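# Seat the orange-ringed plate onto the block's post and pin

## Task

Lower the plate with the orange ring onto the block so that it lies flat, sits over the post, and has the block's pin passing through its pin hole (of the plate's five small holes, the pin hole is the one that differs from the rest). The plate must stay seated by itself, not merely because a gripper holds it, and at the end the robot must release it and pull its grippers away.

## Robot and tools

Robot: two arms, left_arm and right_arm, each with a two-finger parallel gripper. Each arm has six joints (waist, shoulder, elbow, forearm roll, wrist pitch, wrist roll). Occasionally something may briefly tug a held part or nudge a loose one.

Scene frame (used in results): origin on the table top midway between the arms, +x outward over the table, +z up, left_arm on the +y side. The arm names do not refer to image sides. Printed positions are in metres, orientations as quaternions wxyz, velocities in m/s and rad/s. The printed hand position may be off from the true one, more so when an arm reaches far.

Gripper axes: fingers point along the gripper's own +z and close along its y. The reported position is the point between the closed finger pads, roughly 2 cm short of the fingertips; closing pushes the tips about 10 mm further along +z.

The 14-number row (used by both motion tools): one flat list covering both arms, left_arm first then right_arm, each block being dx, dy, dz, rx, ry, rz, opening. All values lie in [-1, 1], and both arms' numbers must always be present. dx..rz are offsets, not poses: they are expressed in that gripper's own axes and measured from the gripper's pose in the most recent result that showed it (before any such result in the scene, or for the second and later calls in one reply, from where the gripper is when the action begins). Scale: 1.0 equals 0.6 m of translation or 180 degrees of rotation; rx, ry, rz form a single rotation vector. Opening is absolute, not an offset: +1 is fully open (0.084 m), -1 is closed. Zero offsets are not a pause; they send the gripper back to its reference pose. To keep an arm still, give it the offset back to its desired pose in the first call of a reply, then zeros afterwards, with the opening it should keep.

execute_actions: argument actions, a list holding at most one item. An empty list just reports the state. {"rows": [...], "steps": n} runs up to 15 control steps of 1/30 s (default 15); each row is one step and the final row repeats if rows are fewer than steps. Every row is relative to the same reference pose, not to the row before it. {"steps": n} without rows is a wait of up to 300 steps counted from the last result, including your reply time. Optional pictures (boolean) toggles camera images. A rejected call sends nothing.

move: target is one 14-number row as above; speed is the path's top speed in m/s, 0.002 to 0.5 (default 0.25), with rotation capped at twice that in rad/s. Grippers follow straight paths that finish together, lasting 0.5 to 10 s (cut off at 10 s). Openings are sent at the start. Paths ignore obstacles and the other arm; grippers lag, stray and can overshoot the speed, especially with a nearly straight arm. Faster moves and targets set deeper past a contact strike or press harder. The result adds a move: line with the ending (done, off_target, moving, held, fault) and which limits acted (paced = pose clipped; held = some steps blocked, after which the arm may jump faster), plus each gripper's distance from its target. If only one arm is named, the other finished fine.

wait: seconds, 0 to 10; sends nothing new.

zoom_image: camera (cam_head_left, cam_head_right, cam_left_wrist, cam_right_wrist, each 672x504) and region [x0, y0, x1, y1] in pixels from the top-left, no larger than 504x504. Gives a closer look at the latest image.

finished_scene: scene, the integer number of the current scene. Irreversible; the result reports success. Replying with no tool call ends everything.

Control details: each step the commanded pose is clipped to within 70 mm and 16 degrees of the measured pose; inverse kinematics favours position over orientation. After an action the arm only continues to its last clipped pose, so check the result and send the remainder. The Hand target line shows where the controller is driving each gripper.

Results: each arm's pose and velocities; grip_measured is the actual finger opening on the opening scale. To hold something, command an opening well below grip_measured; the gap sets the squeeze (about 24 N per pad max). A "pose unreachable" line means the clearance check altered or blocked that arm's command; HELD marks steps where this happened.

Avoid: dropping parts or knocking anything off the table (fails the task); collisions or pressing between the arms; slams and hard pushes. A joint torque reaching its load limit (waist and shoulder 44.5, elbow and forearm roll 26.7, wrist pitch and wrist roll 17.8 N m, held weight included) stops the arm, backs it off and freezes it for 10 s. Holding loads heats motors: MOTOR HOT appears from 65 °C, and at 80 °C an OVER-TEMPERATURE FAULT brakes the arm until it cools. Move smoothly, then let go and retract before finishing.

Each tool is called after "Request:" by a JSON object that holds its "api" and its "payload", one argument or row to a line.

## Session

Request:
{"api": "execute_actions", "payload": {
  "actions": []
}}

Scene clock: 0.00 s of 5100.00 s.
left_arm: end_effector_position=(+0.4260, +0.4632, +0.1661) grip_measured=+1.00 end_effector_quat_wxyz=(+0.054, +0.994, +0.096, -0.021) end_effector_velocity=(+0.001, -0.000, +0.001) end_effector_angular_velocity=(-0.000, -0.003, -0.001) | right_arm: end_effector_position=(+0.4033, -0.5374, +0.2693) grip_measured=+1.00 end_effector_quat_wxyz=(-0.057, +0.937, +0.333, -0.091) end_effector_velocity=(-0.000, -0.000, -0.000) end_effector_angular_velocity=(-0.000, +0.001, +0.000)
Joint positions: left_arm=[ 0.377 -0.031 -0.931 -0.118  1.022  0.116  0.084] | right_arm=[-0.214 -0.136 -1.142 -0.011  1.493 -0.948  0.084]
Joint velocities: left_arm=[-0.001 -0.002 -0.001 -0.001 -0.     0.001  0.   ] | right_arm=[ 0.     0.     0.    -0.001  0.001  0.     0.   ]
Hand target (left_arm): +0.426, +0.463, +0.166; +0.054, +0.994, +0.096, -0.021
Hand target (right_arm): +0.403, -0.537, +0.269; -0.057, +0.937, +0.333, -0.091

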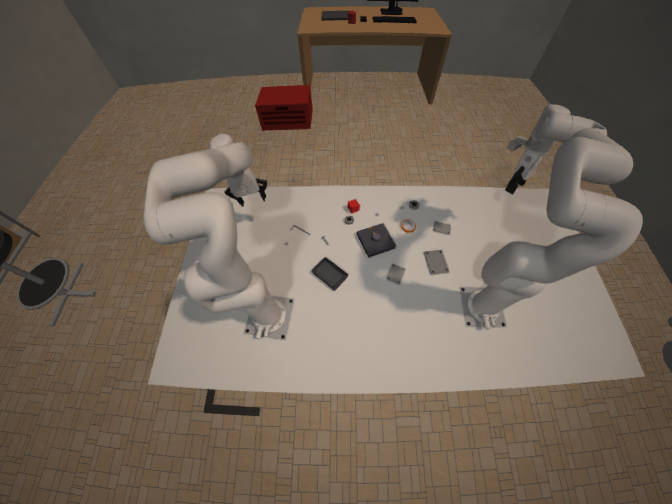

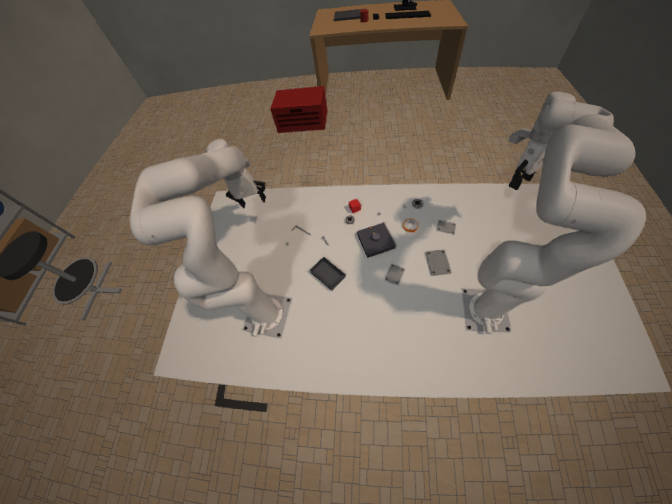

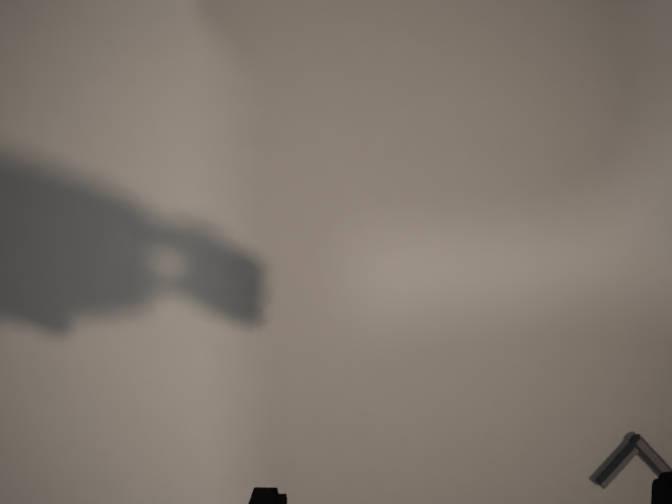

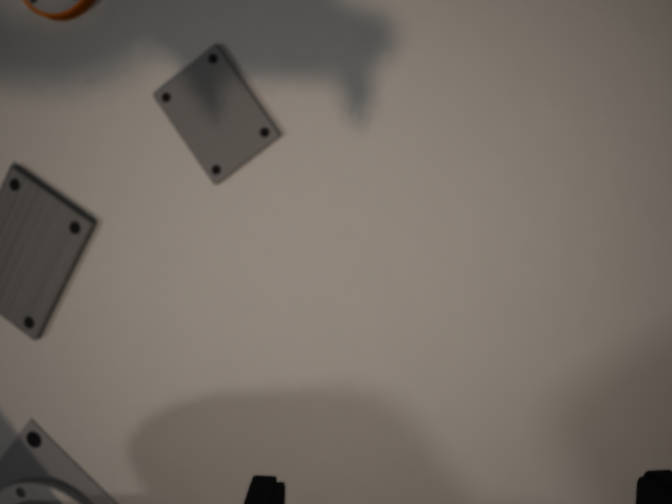

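Request:
{"api": "zoom_image", "payload": {
  "camera": "cam_head_left",
  "region": [290, 180, 470, 300]
}}

Region (290, 180, 470, 300) of cam_head_left's 672x504 image, scaled by 2.800, with more detail than that image has.

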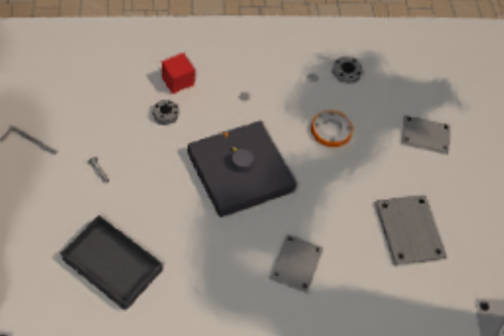

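Request:
{"api": "move", "payload": {
  "target": [-0.3365, 0.7438, 0.0043, 0.0386, -0.0169, 0.5605, 1, 0, 0, 0, 0, 0, 0, 1],
  "speed": 0.3
}}

Scene clock: 18.23 s of 5100.00 s.
left_arm: end_effector_position=(+0.3158, -0.0100, +0.2197) grip_measured=+1.00 end_effector_quat_wxyz=(-0.000, +0.708, -0.707, -0.000) end_effector_velocity=(-0.001, -0.002, +0.000) end_effector_angular_velocity=(+0.002, -0.001, -0.008) | right_arm: end_effector_position=(+0.4033, -0.5374, +0.2693) grip_measured=+1.00 end_effector_quat_wxyz=(-0.057, +0.937, +0.333, -0.091) end_effector_velocity=(+0.000, +0.000, -0.000) end_effector_angular_velocity=(-0.001, -0.001, +0.001)
Joint positions: left_arm=[-0.759  0.096 -1.232  0.001  1.137  0.676  0.084] | right_arm=[-0.214 -0.136 -1.142 -0.011  1.493 -0.948  0.084]
Joint velocities: left_arm=[-0.005  0.006 -0.008  0.002  0.003  0.003 -0.   ] | right_arm=[ 0.001 -0.     0.    -0.001 -0.001  0.    -0.   ]
Hand target (left_arm): +0.316, -0.010, +0.220; -0.000, +0.707, -0.707, -0.000
Hand target (right_arm): +0.403, -0.537, +0.269; -0.057, +0.937, +0.333, -0.091
Off the commanded pose (left_arm): 0.002 m, 0 deg.
Off the commanded pose (right_arm): 0.000 m, 0 deg.
After step 90, 11.80 s passed at rest.
move: done

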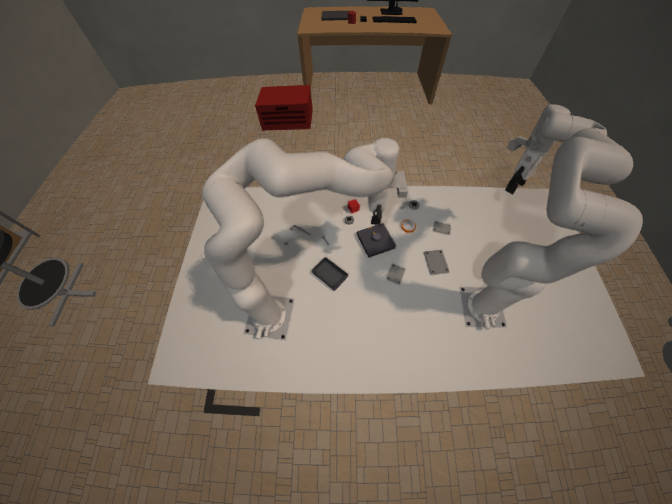

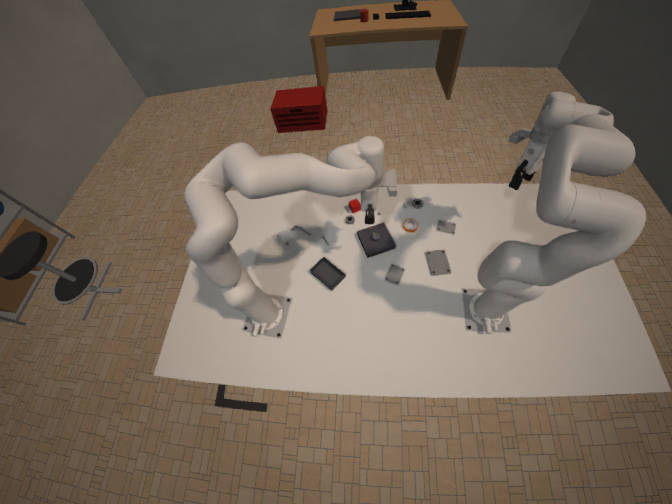

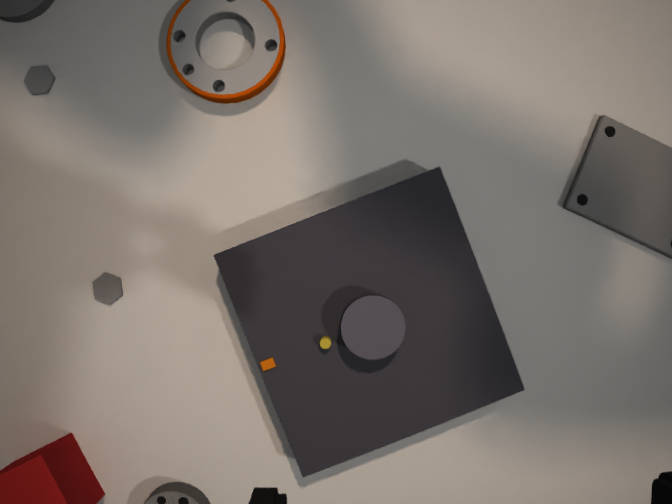

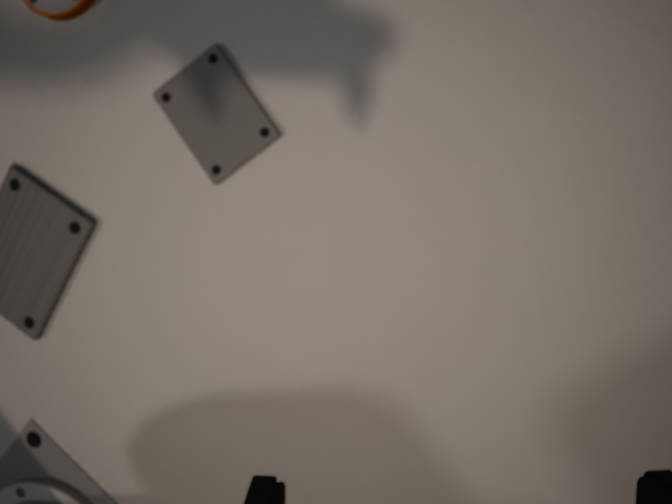

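Request:
{"api": "move", "payload": {
  "target": [-0.6, 0.027, -0.05, 0, 0, 0, 1, 0.3578, -0.2965, 0.2228, -0.0676, 0.0193, -0.2482, 1],
  "speed": 0.3
}}

Scene clock: 42.10 s of 5100.00 s.
left_arm: end_effector_position=(+0.2978, +0.3491, +0.2495) grip_measured=+1.00 end_effector_quat_wxyz=(-0.000, +0.707, -0.707, -0.000) end_effector_velocity=(-0.000, +0.003, +0.001) end_effector_angular_velocity=(-0.001, -0.000, -0.000) | right_arm: end_effector_position=(+0.4299, -0.2578, +0.1405) grip_measured=+1.00 end_effector_quat_wxyz=(+0.000, +0.744, +0.669, -0.000) end_effector_velocity=(-0.001, +0.002, -0.002) end_effector_angular_velocity=(-0.002, +0.003, +0.005)
Joint positions: left_arm=[ 0.032 -0.649 -0.628  0.     1.277  1.468  0.084] | right_arm=[ 0.469 -0.026 -0.847 -0.001  0.873 -1.049  0.084]
Joint velocities: left_arm=[ 0.009 -0.002 -0.    -0.001  0.002  0.01  -0.   ] | right_arm=[ 0.005  0.005 -0.    -0.    -0.001  0.001  0.   ]
Hand target (left_arm): +0.298, +0.349, +0.250; -0.000, +0.708, -0.707, +0.000
Hand target (right_arm): +0.430, -0.258, +0.140; +0.000, +0.743, +0.669, -0.000
Off the commanded pose (left_arm): 0.002 m, 0 deg.
Off the commanded pose (right_arm): 0.000 m, 0 deg.
After step 90, 18.93 s passed at rest.
move: done

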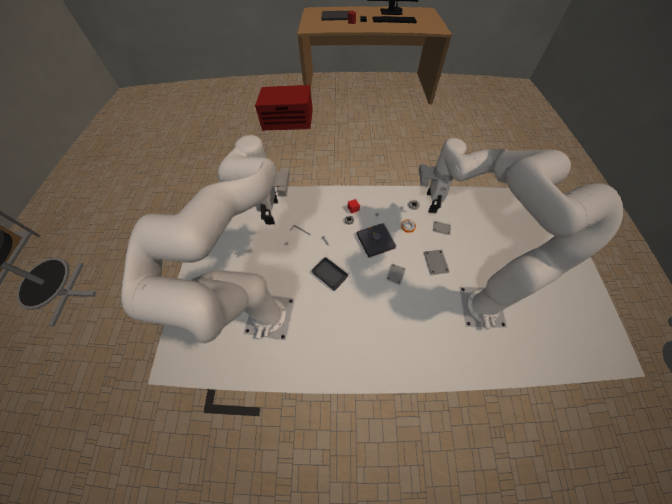

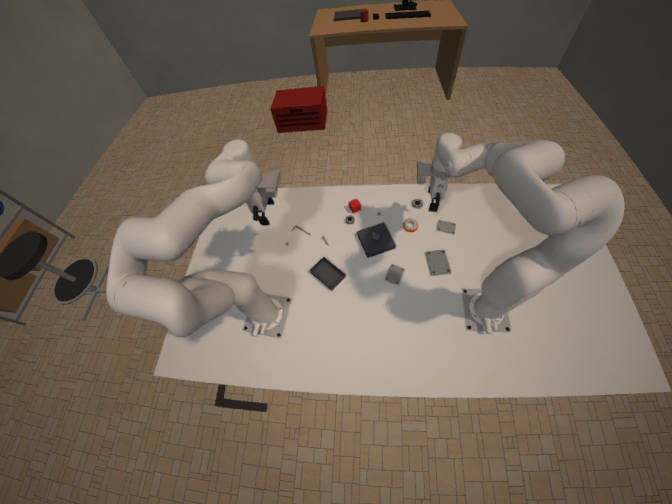

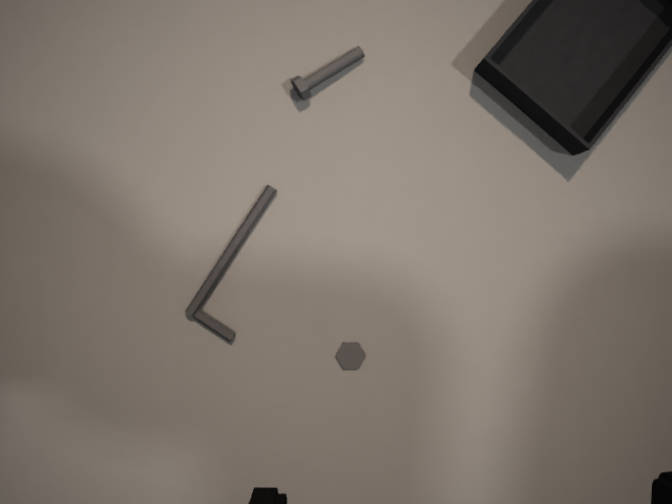

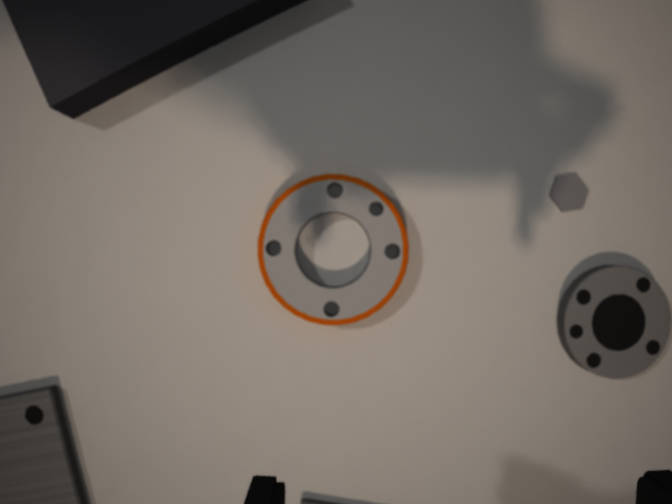

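Request:
{"api": "move", "payload": {
  "target": [0, 0, 0, 0, 0, 0, 1, 0.1067, -0.0517, 0.19, 0, 0, 0, 1],
  "speed": 0.15
}}

Scene clock: 50.03 s of 5100.00 s.
left_arm: end_effector_position=(+0.2978, +0.3491, +0.2495) grip_measured=+1.00 end_effector_quat_wxyz=(-0.000, +0.707, -0.707, -0.000) end_effector_velocity=(-0.000, -0.000, -0.001) end_effector_angular_velocity=(-0.000, +0.002, -0.000) | right_arm: end_effector_position=(+0.4059, -0.1910, +0.0270) grip_measured=+1.00 end_effector_quat_wxyz=(+0.000, +0.744, +0.669, +0.000) end_effector_velocity=(-0.002, +0.000, -0.003) end_effector_angular_velocity=(-0.003, +0.004, +0.000)
Joint positions: left_arm=[ 0.032 -0.649 -0.628  0.     1.277  1.468  0.084] | right_arm=[ 0.629  0.253 -0.806 -0.001  0.553 -0.888  0.084]
Joint velocities: left_arm=[-0.001  0.002  0.001 -0.001 -0.001 -0.    -0.   ] | right_arm=[ 0.002  0.007  0.001  0.    -0.003  0.002  0.   ]
Hand target (left_arm): +0.298, +0.349, +0.249; -0.000, +0.707, -0.707, -0.000
Hand target (right_arm): +0.406, -0.191, +0.026; +0.000, +0.744, +0.669, -0.000
Off the commanded pose (left_arm): 0.000 m, 0 deg.
Off the commanded pose (right_arm): 0.001 m, 0 deg.
After step 90, 3.57 s passed at rest.
move: done

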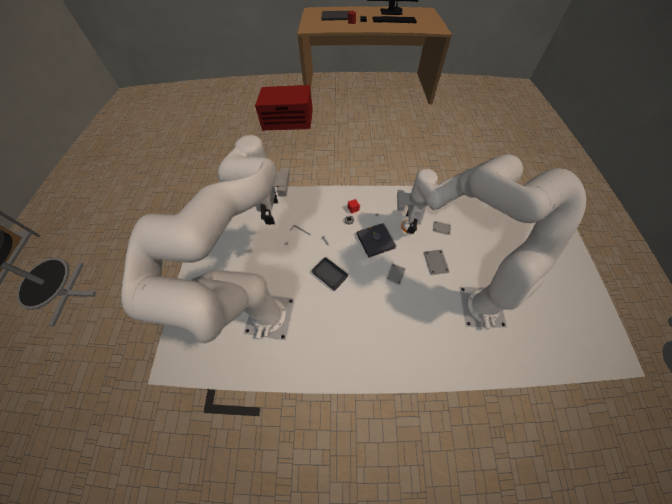

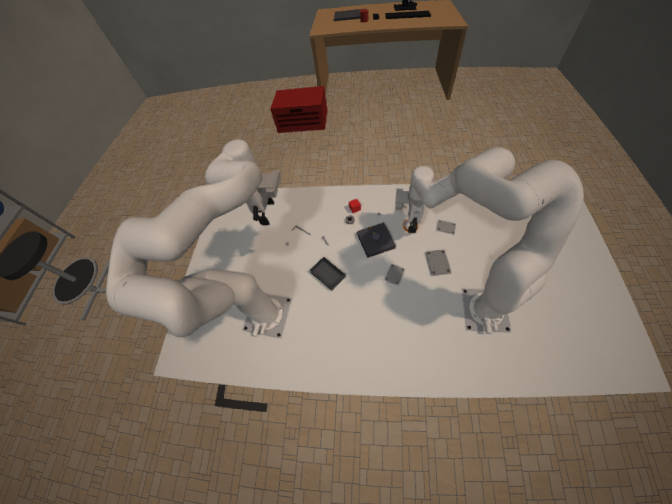

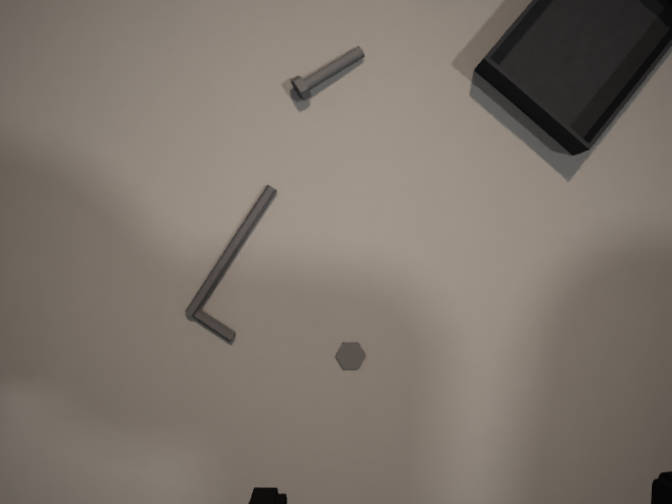

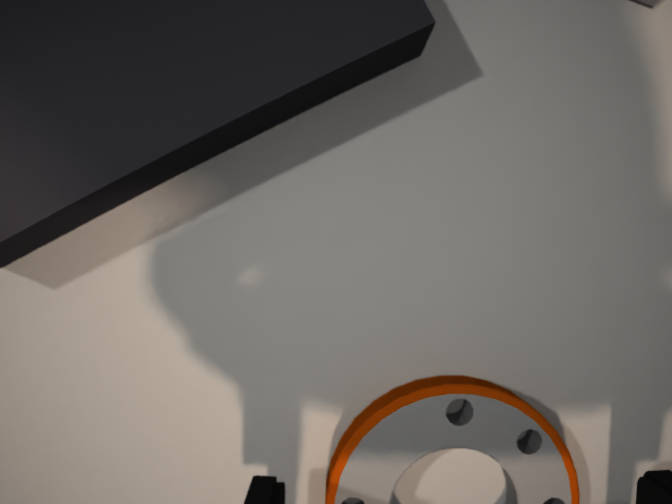

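Request:
{"api": "move", "payload": {
  "target": [0, 0, 0, 0, 0, 0, 1, 0.0025, -0.0033, 0.0125, 0, 0, 0, 1],
  "speed": 0.03
}}

Request:
{"api": "execute_actions", "payload": {
  "actions": [
    {"rows": [[0,0,0,0,0,0,1,0,0,0,0,0,0,-0.5]], "steps": 15}
  ]
}}

Scene clock: 58.70 s of 5100.00 s.
left_arm: end_effector_position=(+0.2978, +0.3491, +0.2495) grip_measured=+1.00 end_effector_quat_wxyz=(-0.000, +0.707, -0.707, -0.000) end_effector_velocity=(-0.000, +0.000, -0.000) end_effector_angular_velocity=(+0.000, +0.000, +0.000) | right_arm: end_effector_position=(+0.4041, -0.1893, +0.0196) grip_measured=+1.00 end_effector_quat_wxyz=(+0.000, +0.744, +0.669, +0.000) end_effector_velocity=(+0.001, +0.000, -0.000) end_effector_angular_velocity=(+0.001, -0.003, -0.001)
Joint positions: left_arm=[ 0.032 -0.649 -0.628  0.     1.277  1.468  0.084] | right_arm=[ 0.634  0.271 -0.803 -0.001  0.532 -0.883  0.084]
Joint velocities: left_arm=[ 0.001 -0.     0.001  0.    -0.     0.001 -0.   ] | right_arm=[-0.     0.002 -0.002 -0.001 -0.003  0.001  0.   ]
Hand target (left_arm): +0.298, +0.349, +0.249; -0.000, +0.707, -0.707, -0.000
Hand target (right_arm): +0.404, -0.189, +0.019; +0.000, +0.744, +0.669, +0.000
Off the commanded pose (left_arm): 0.000 m, 0 deg.
Off the commanded pose (right_arm): 0.000 m, 0 deg.
After step 90, 4.97 s passed at rest.
move: done

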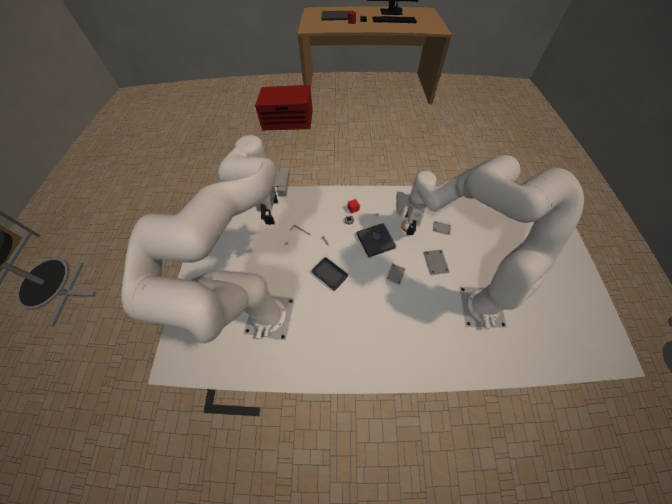

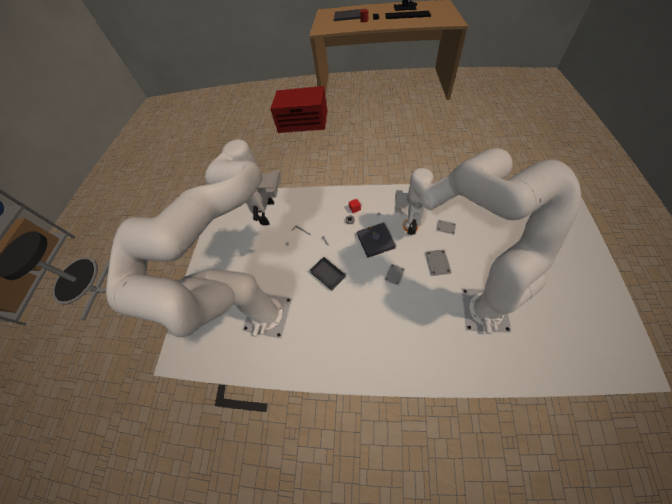

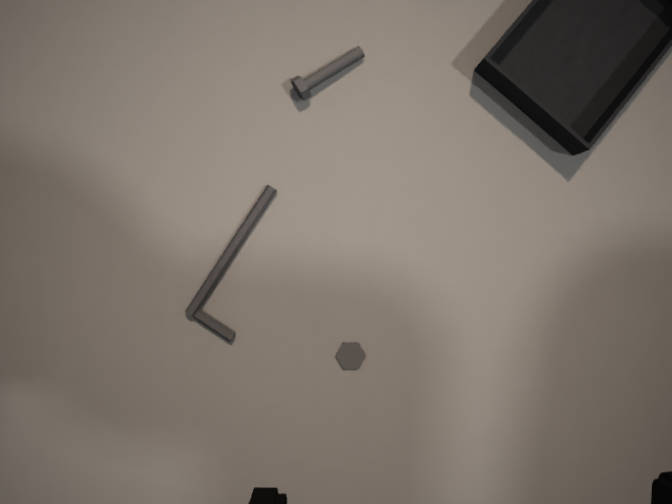

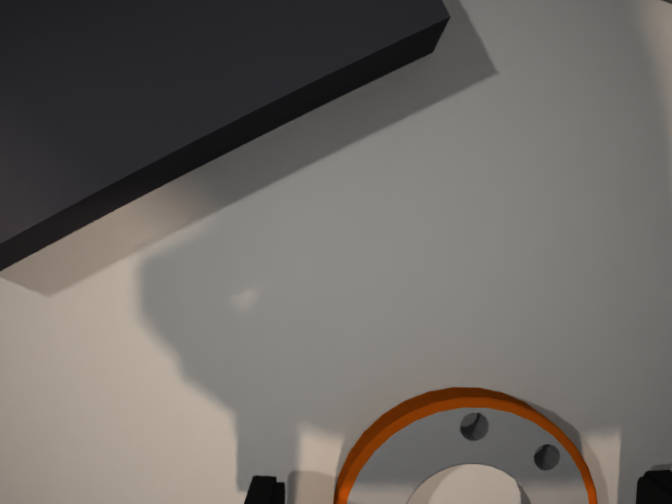

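Scene clock: 59.20 s of 5100.00 s.
left_arm: end_effector_position=(+0.2978, +0.3491, +0.2495) grip_measured=+1.00 end_effector_quat_wxyz=(-0.000, +0.707, -0.707, -0.000) end_effector_velocity=(-0.000, +0.000, -0.000) end_effector_angular_velocity=(+0.001, +0.001, +0.001) | right_arm: end_effector_position=(+0.4042, -0.1892, +0.0197) grip_measured=+0.45 end_effector_quat_wxyz=(+0.000, +0.744, +0.669, +0.000) end_effector_velocity=(-0.000, +0.000, -0.000) end_effector_angular_velocity=(+0.001, +0.000, -0.001)
Joint positions: left_arm=[ 0.032 -0.649 -0.628  0.     1.277  1.468  0.084] | right_arm=[ 0.634  0.271 -0.803 -0.001  0.532 -0.883  0.063]
Joint velocities: left_arm=[ 0.001  0.     0.     0.001  0.    -0.001  0.   ] | right_arm=[ 0.     0.     0.     0.001 -0.001  0.     0.   ]
Hand target (left_arm): +0.298, +0.349, +0.249; -0.000, +0.707, -0.707, -0.000
Hand target (right_arm): +0.404, -0.189, +0.020; +0.000, +0.744, +0.669, +0.000
Off the commanded pose (left_arm): 0.000 m, 0 deg.
Off the commanded pose (right_arm): 0.000 m, 0 deg.
Steps of this call (steps 1 to 15: all 15 steps of this action). Readings (end_effector_position):
1: left_arm (+0.2978, +0.3491, +0.2495) | right_arm (+0.4041, -0.1893, +0.0196)
2: left_arm (+0.2978, +0.3491, +0.2495) | right_arm (+0.4042, -0.1893, +0.0196)
4: left_arm (+0.2978, +0.3491, +0.2495) | right_arm (+0.4041, -0.1893, +0.0196)
8: left_arm (+0.2978, +0.3491, +0.2495) | right_arm (+0.4043, -0.1892, +0.0197)
15: the state above

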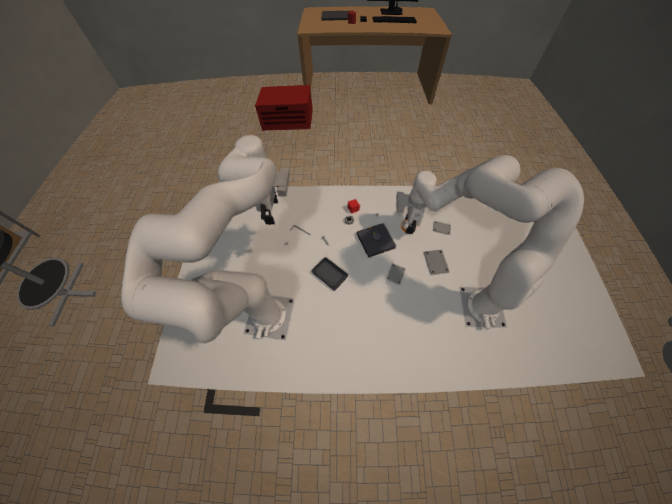

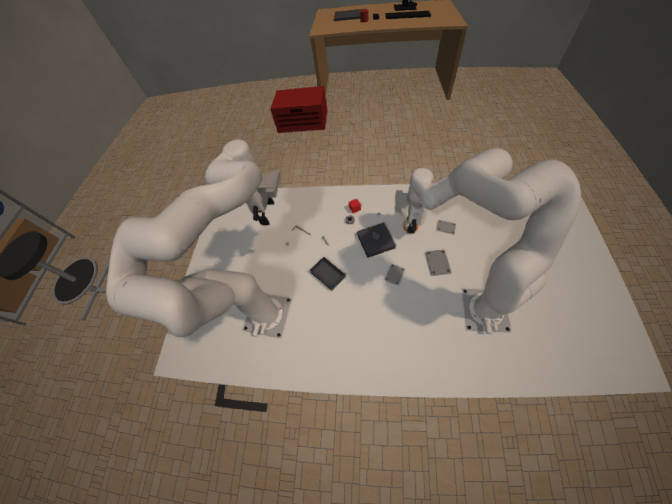

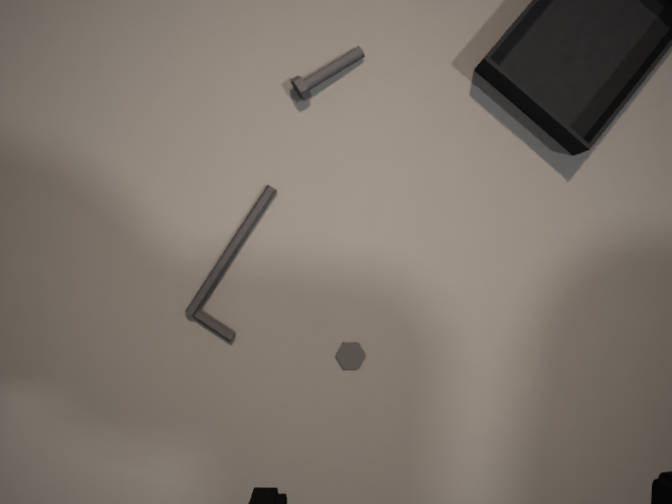

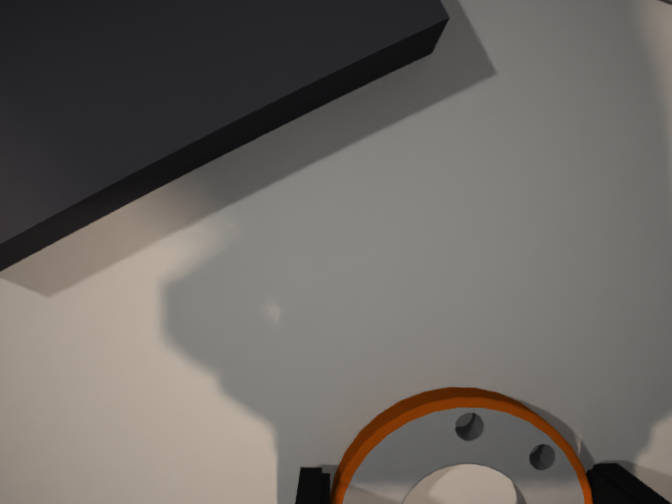

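Request:
{"api": "move", "payload": {
  "target": [0, 0, 0, 0, 0, 0, 1, 0.118, -0.1308, -0.2463, 0, 0, 0.0867, -0.5],
  "speed": 0.12
}}

Scene clock: 76.00 s of 5100.00 s.
left_arm: end_effector_position=(+0.2978, +0.3491, +0.2495) grip_measured=+1.00 end_effector_quat_wxyz=(-0.000, +0.707, -0.707, -0.000) end_effector_velocity=(+0.000, +0.000, -0.000) end_effector_angular_velocity=(+0.000, -0.001, +0.000) | right_arm: end_effector_position=(+0.3340, -0.1107, +0.1668) grip_measured=+0.45 end_effector_quat_wxyz=(+0.001, +0.828, +0.561, +0.000) end_effector_velocity=(-0.001, +0.002, +0.003) end_effector_angular_velocity=(+0.000, -0.002, -0.004)
Joint positions: left_arm=[ 0.032 -0.649 -0.628  0.     1.277  1.468  0.084] | right_arm=[ 0.873 -0.043 -0.91  -0.002  0.953 -0.372  0.063]
Joint velocities: left_arm=[ 0.    -0.001  0.     0.    -0.001 -0.     0.   ] | right_arm=[ 0.004 -0.003 -0.006 -0.002  0.008  0.01  -0.   ]
Hand target (left_arm): +0.298, +0.349, +0.249; -0.000, +0.707, -0.707, -0.000
Hand target (right_arm): +0.334, -0.110, +0.167; +0.001, +0.828, +0.561, +0.001
Off the commanded pose (left_arm): 0.000 m, 0 deg.
Off the commanded pose (right_arm): 0.001 m, 0 deg.
After step 90, 11.90 s passed at rest.
move: done

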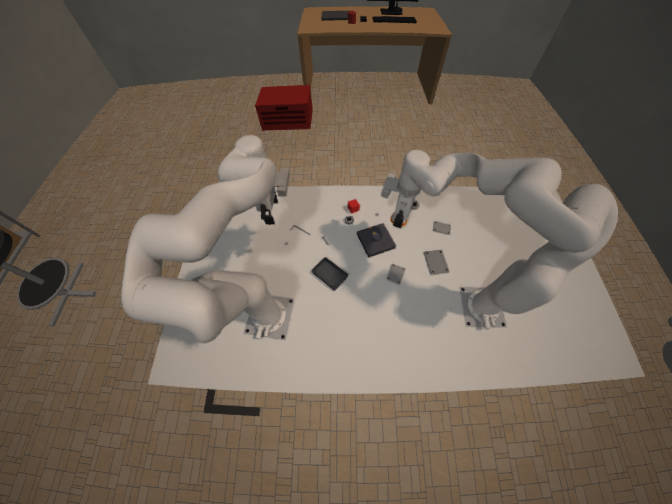

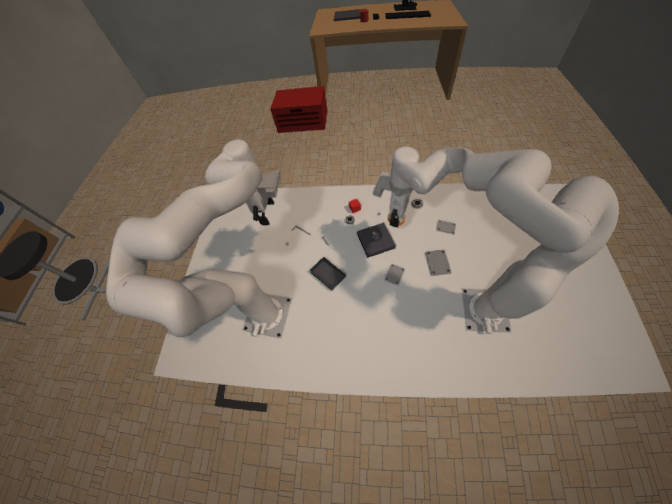

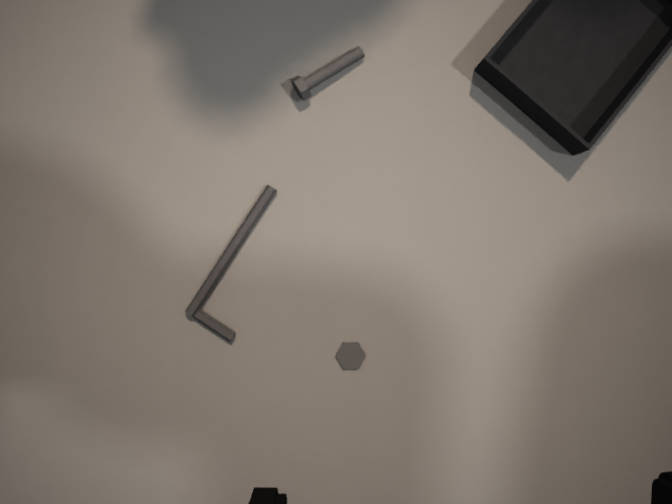

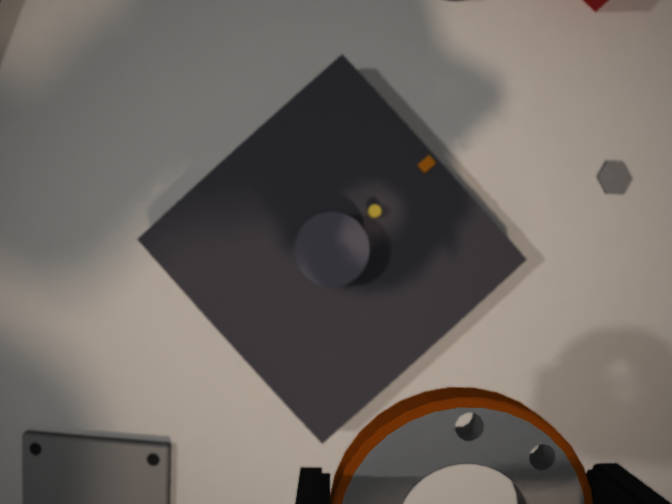

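Request:
{"api": "zoom_image", "payload": {
  "camera": "cam_right_wrist",
  "region": [262, 180, 402, 320]
}}

Region (262, 180, 402, 320) of cam_right_wrist's 672x504 image, scaled by 3.600, with more detail than that image has.

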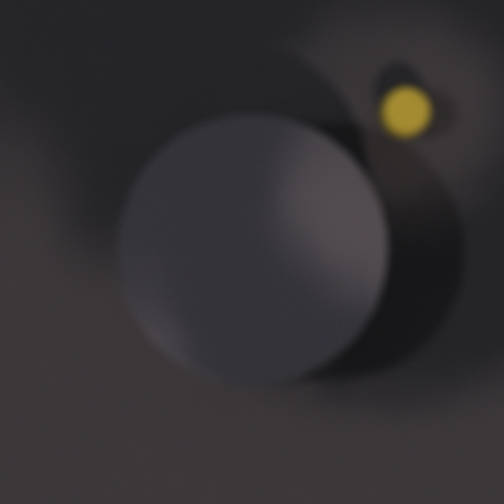

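Request:
{"api": "move", "payload": {
  "target": [0, 0, 0, 0, 0, 0, 1, 0.1092, -0.0532, 0.1763, 0, 0, 0.006, -0.5],
  "speed": 0.1
}}

Scene clock: 82.83 s of 5100.00 s.
left_arm: end_effector_position=(+0.2978, +0.3491, +0.2495) grip_measured=+1.00 end_effector_quat_wxyz=(-0.000, +0.707, -0.707, -0.000) end_effector_velocity=(-0.000, +0.000, -0.001) end_effector_angular_velocity=(+0.001, +0.001, +0.000) | right_arm: end_effector_position=(+0.3287, -0.0382, +0.0614) grip_measured=+0.45 end_effector_quat_wxyz=(+0.000, +0.833, +0.554, +0.001) end_effector_velocity=(-0.000, -0.000, -0.003) end_effector_angular_velocity=(-0.002, +0.002, -0.001)
Joint positions: left_arm=[ 0.032 -0.649 -0.628  0.     1.277  1.468  0.084] | right_arm=[ 0.981  0.302 -1.01  -0.002  0.707 -0.244  0.063]
Joint velocities: left_arm=[ 0.     0.001  0.001  0.001 -0.    -0.     0.   ] | right_arm=[ 0.     0.007 -0.001  0.    -0.003  0.001  0.   ]
Hand target (left_arm): +0.298, +0.349, +0.249; -0.000, +0.707, -0.707, -0.000
Hand target (right_arm): +0.329, -0.038, +0.061; +0.001, +0.833, +0.554, +0.000
Off the commanded pose (left_arm): 0.000 m, 0 deg.
Off the commanded pose (right_arm): 0.000 m, 0 deg.
After step 90, 2.13 s passed at rest.
move: done

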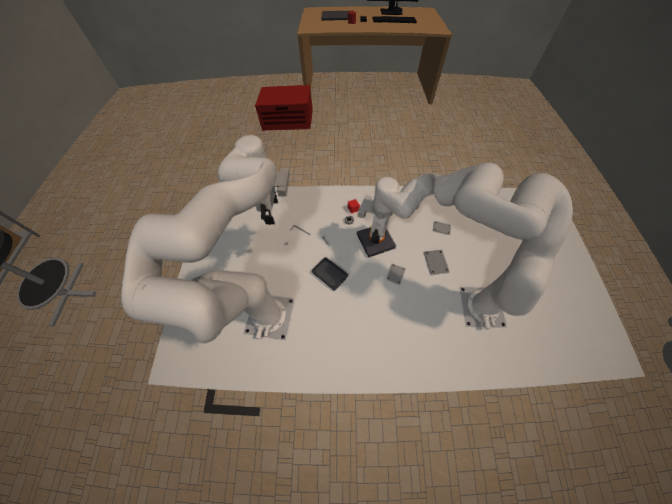

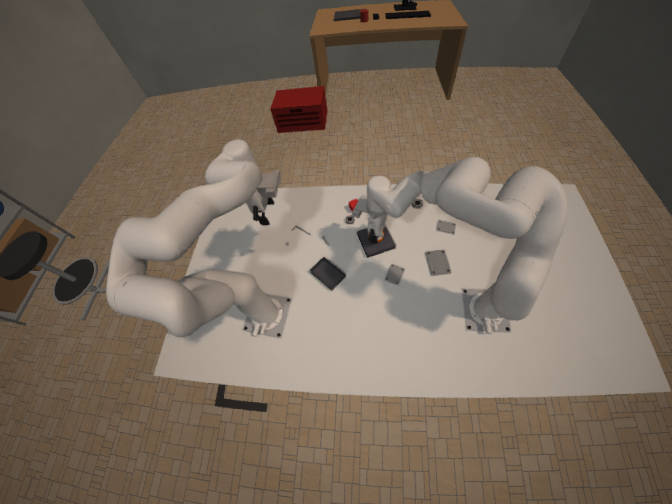

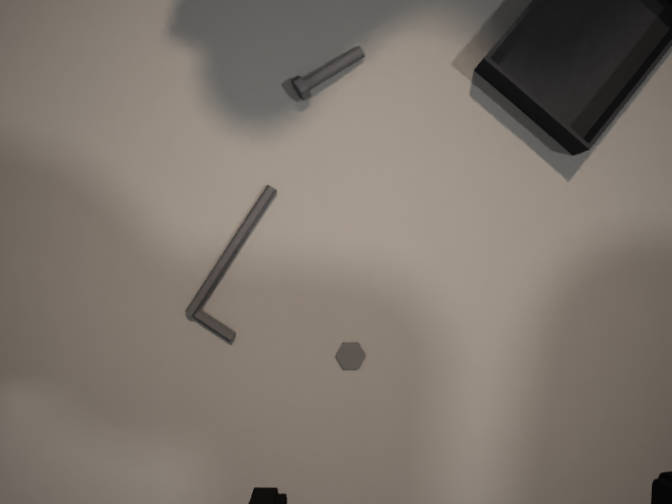

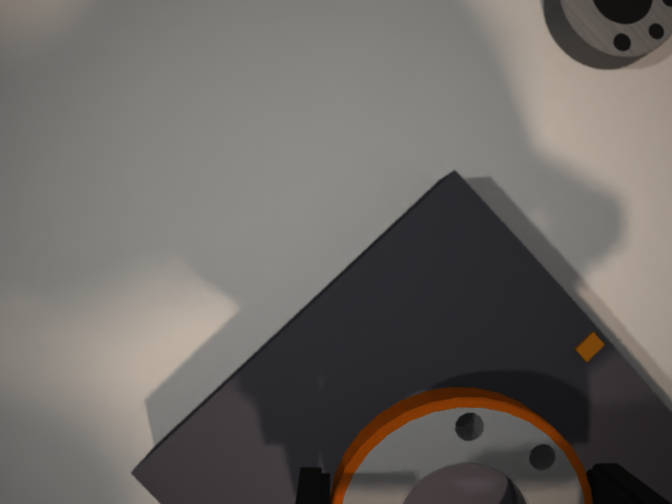

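Request:
{"api": "move", "payload": {
  "target": [0, 0, 0, 0, 0, 0, 1, 0, 0, 0.0135, 0, 0, 0, -0.5],
  "speed": 0.006
}}

Scene clock: 85.60 s of 5100.00 s.
left_arm: end_effector_position=(+0.2978, +0.3491, +0.2495) grip_measured=+1.00 end_effector_quat_wxyz=(-0.000, +0.707, -0.707, -0.000) end_effector_velocity=(+0.000, +0.000, -0.000) end_effector_angular_velocity=(+0.001, -0.001, +0.000) | right_arm: end_effector_position=(+0.3286, -0.0382, +0.0533) grip_measured=+0.45 end_effector_quat_wxyz=(+0.001, +0.833, +0.554, +0.000) end_effector_velocity=(+0.001, -0.000, -0.000) end_effector_angular_velocity=(+0.001, -0.001, -0.003)
Joint positions: left_arm=[ 0.032 -0.649 -0.628  0.     1.277  1.468  0.084] | right_arm=[ 0.981  0.319 -1.007 -0.002  0.687 -0.244  0.063]
Joint velocities: left_arm=[-0.     0.001 -0.     0.001 -0.001 -0.001  0.   ] | right_arm=[-0.002  0.001 -0.     0.    -0.002  0.     0.   ]
Hand target (left_arm): +0.298, +0.349, +0.249; -0.000, +0.707, -0.707, -0.000
Hand target (right_arm): +0.329, -0.038, +0.053; +0.000, +0.833, +0.554, +0.001
Off the commanded pose (left_arm): 0.000 m, 0 deg.
Off the commanded pose (right_arm): 0.000 m, 0 deg.
move: done

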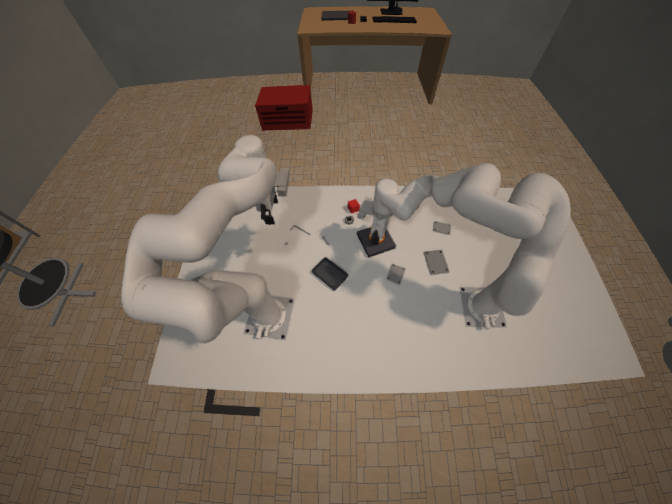

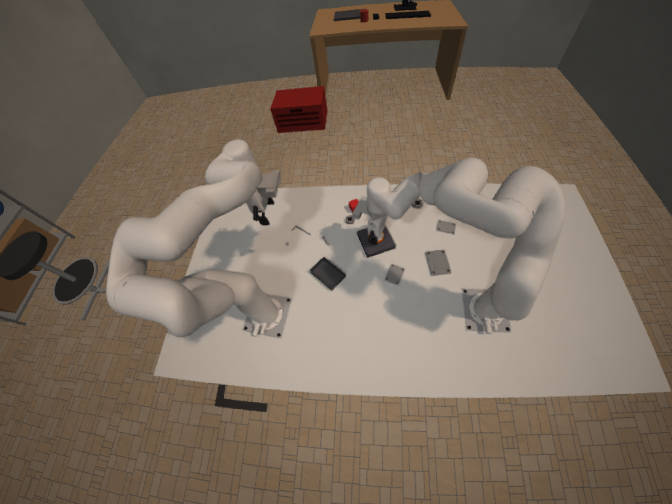

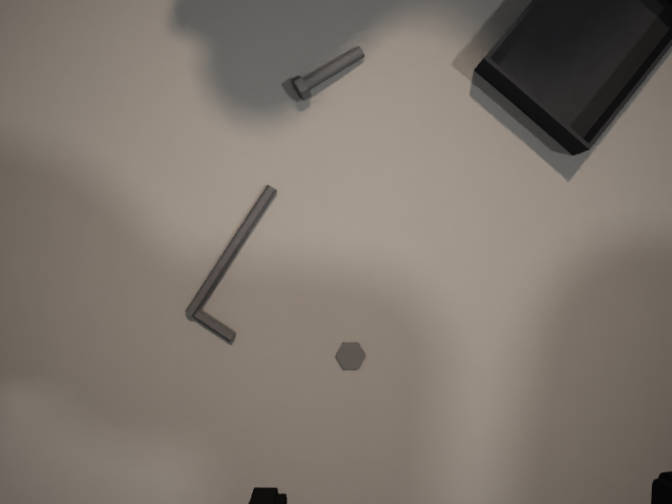

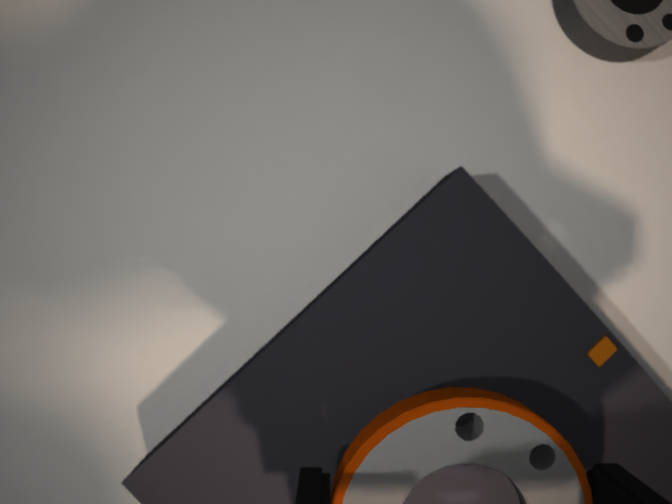

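Plate unchanged in grip; it appears to be entering. Continue down.

Request:
{"api": "move", "payload": {
  "target": [0, 0, 0, 0, 0, 0, 1, 0, 0, 0.011, 0, 0, 0, -0.5],
  "speed": 0.006
}}

Scene clock: 91.30 s of 5100.00 s.
left_arm: end_effector_position=(+0.2978, +0.3491, +0.2495) grip_measured=+1.00 end_effector_quat_wxyz=(-0.000, +0.707, -0.707, -0.000) end_effector_velocity=(+0.000, +0.000, +0.000) end_effector_angular_velocity=(+0.002, -0.001, -0.001) | right_arm: end_effector_position=(+0.3286, -0.0382, +0.0474) grip_measured=+0.45 end_effector_quat_wxyz=(+0.000, +0.833, +0.554, +0.001) end_effector_velocity=(-0.000, +0.001, -0.003) end_effector_angular_velocity=(+0.002, +0.000, +0.003)
Joint positions: left_arm=[ 0.032 -0.649 -0.628  0.     1.277  1.468  0.084] | right_arm=[ 0.981  0.332 -1.005 -0.002  0.672 -0.244  0.063]
Joint velocities: left_arm=[-0.001  0.    -0.001  0.002  0.    -0.001 -0.   ] | right_arm=[ 0.002  0.007 -0.001  0.002 -0.007 -0.003  0.   ]
Hand target (left_arm): +0.298, +0.349, +0.249; -0.000, +0.707, -0.707, -0.000
Hand target (right_arm): +0.329, -0.038, +0.047; +0.001, +0.833, +0.554, +0.000
Off the commanded pose (left_arm): 0.000 m, 0 deg.
Off the commanded pose (right_arm): 0.001 m, 0 deg.
After step 90, 1.40 s passed at rest.
move: done

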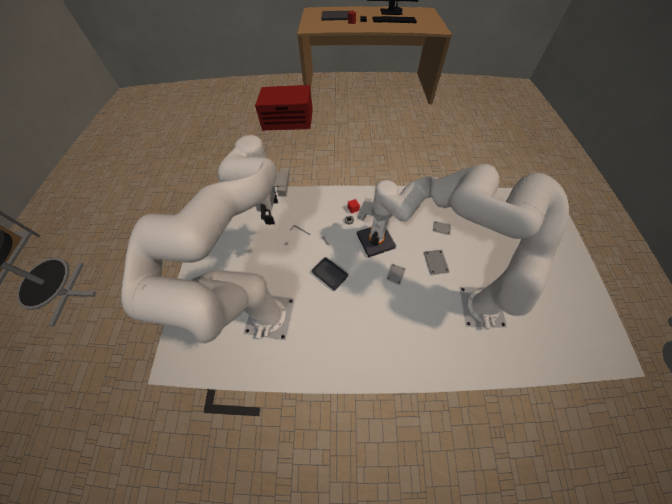

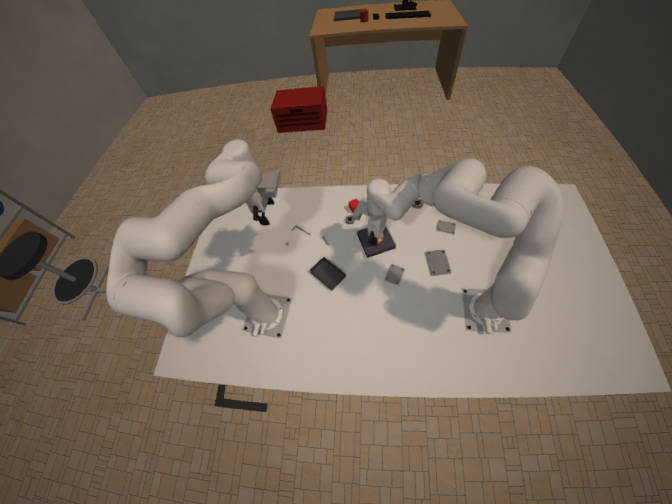

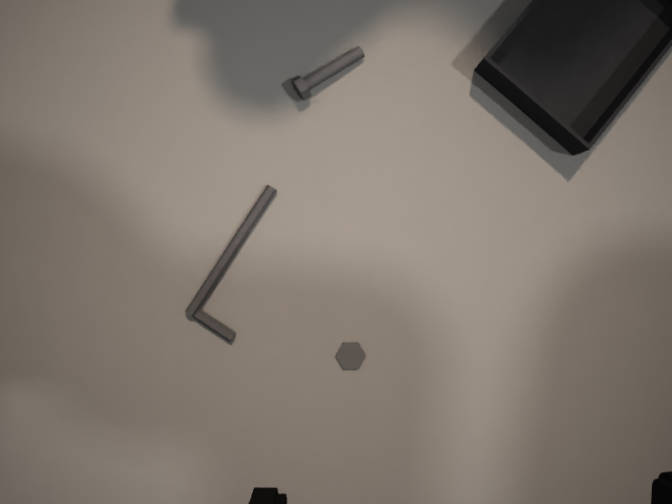

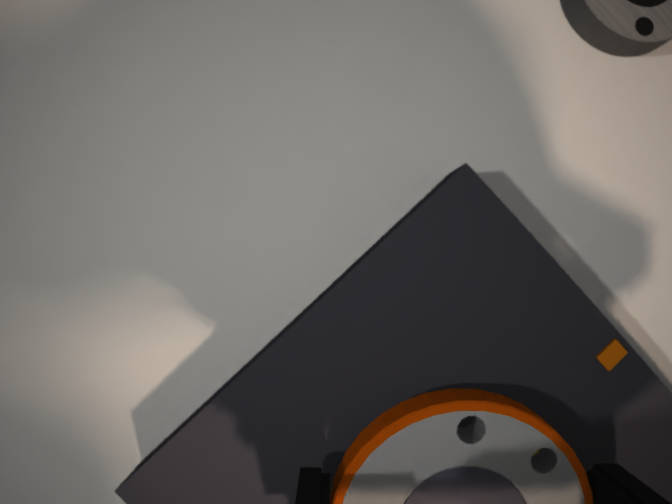

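Request:
{"api": "zoom_image", "payload": {
  "camera": "cam_right_wrist",
  "region": [400, 390, 620, 504]
}}

Region (400, 390, 620, 504) of cam_right_wrist's 672x504 image, scaled by 2.291, with more detail than that image has; it fills the top 261 rows of this view, and the rest is white.

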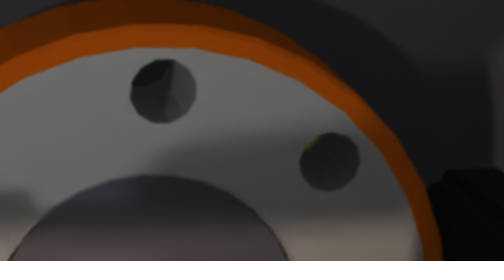

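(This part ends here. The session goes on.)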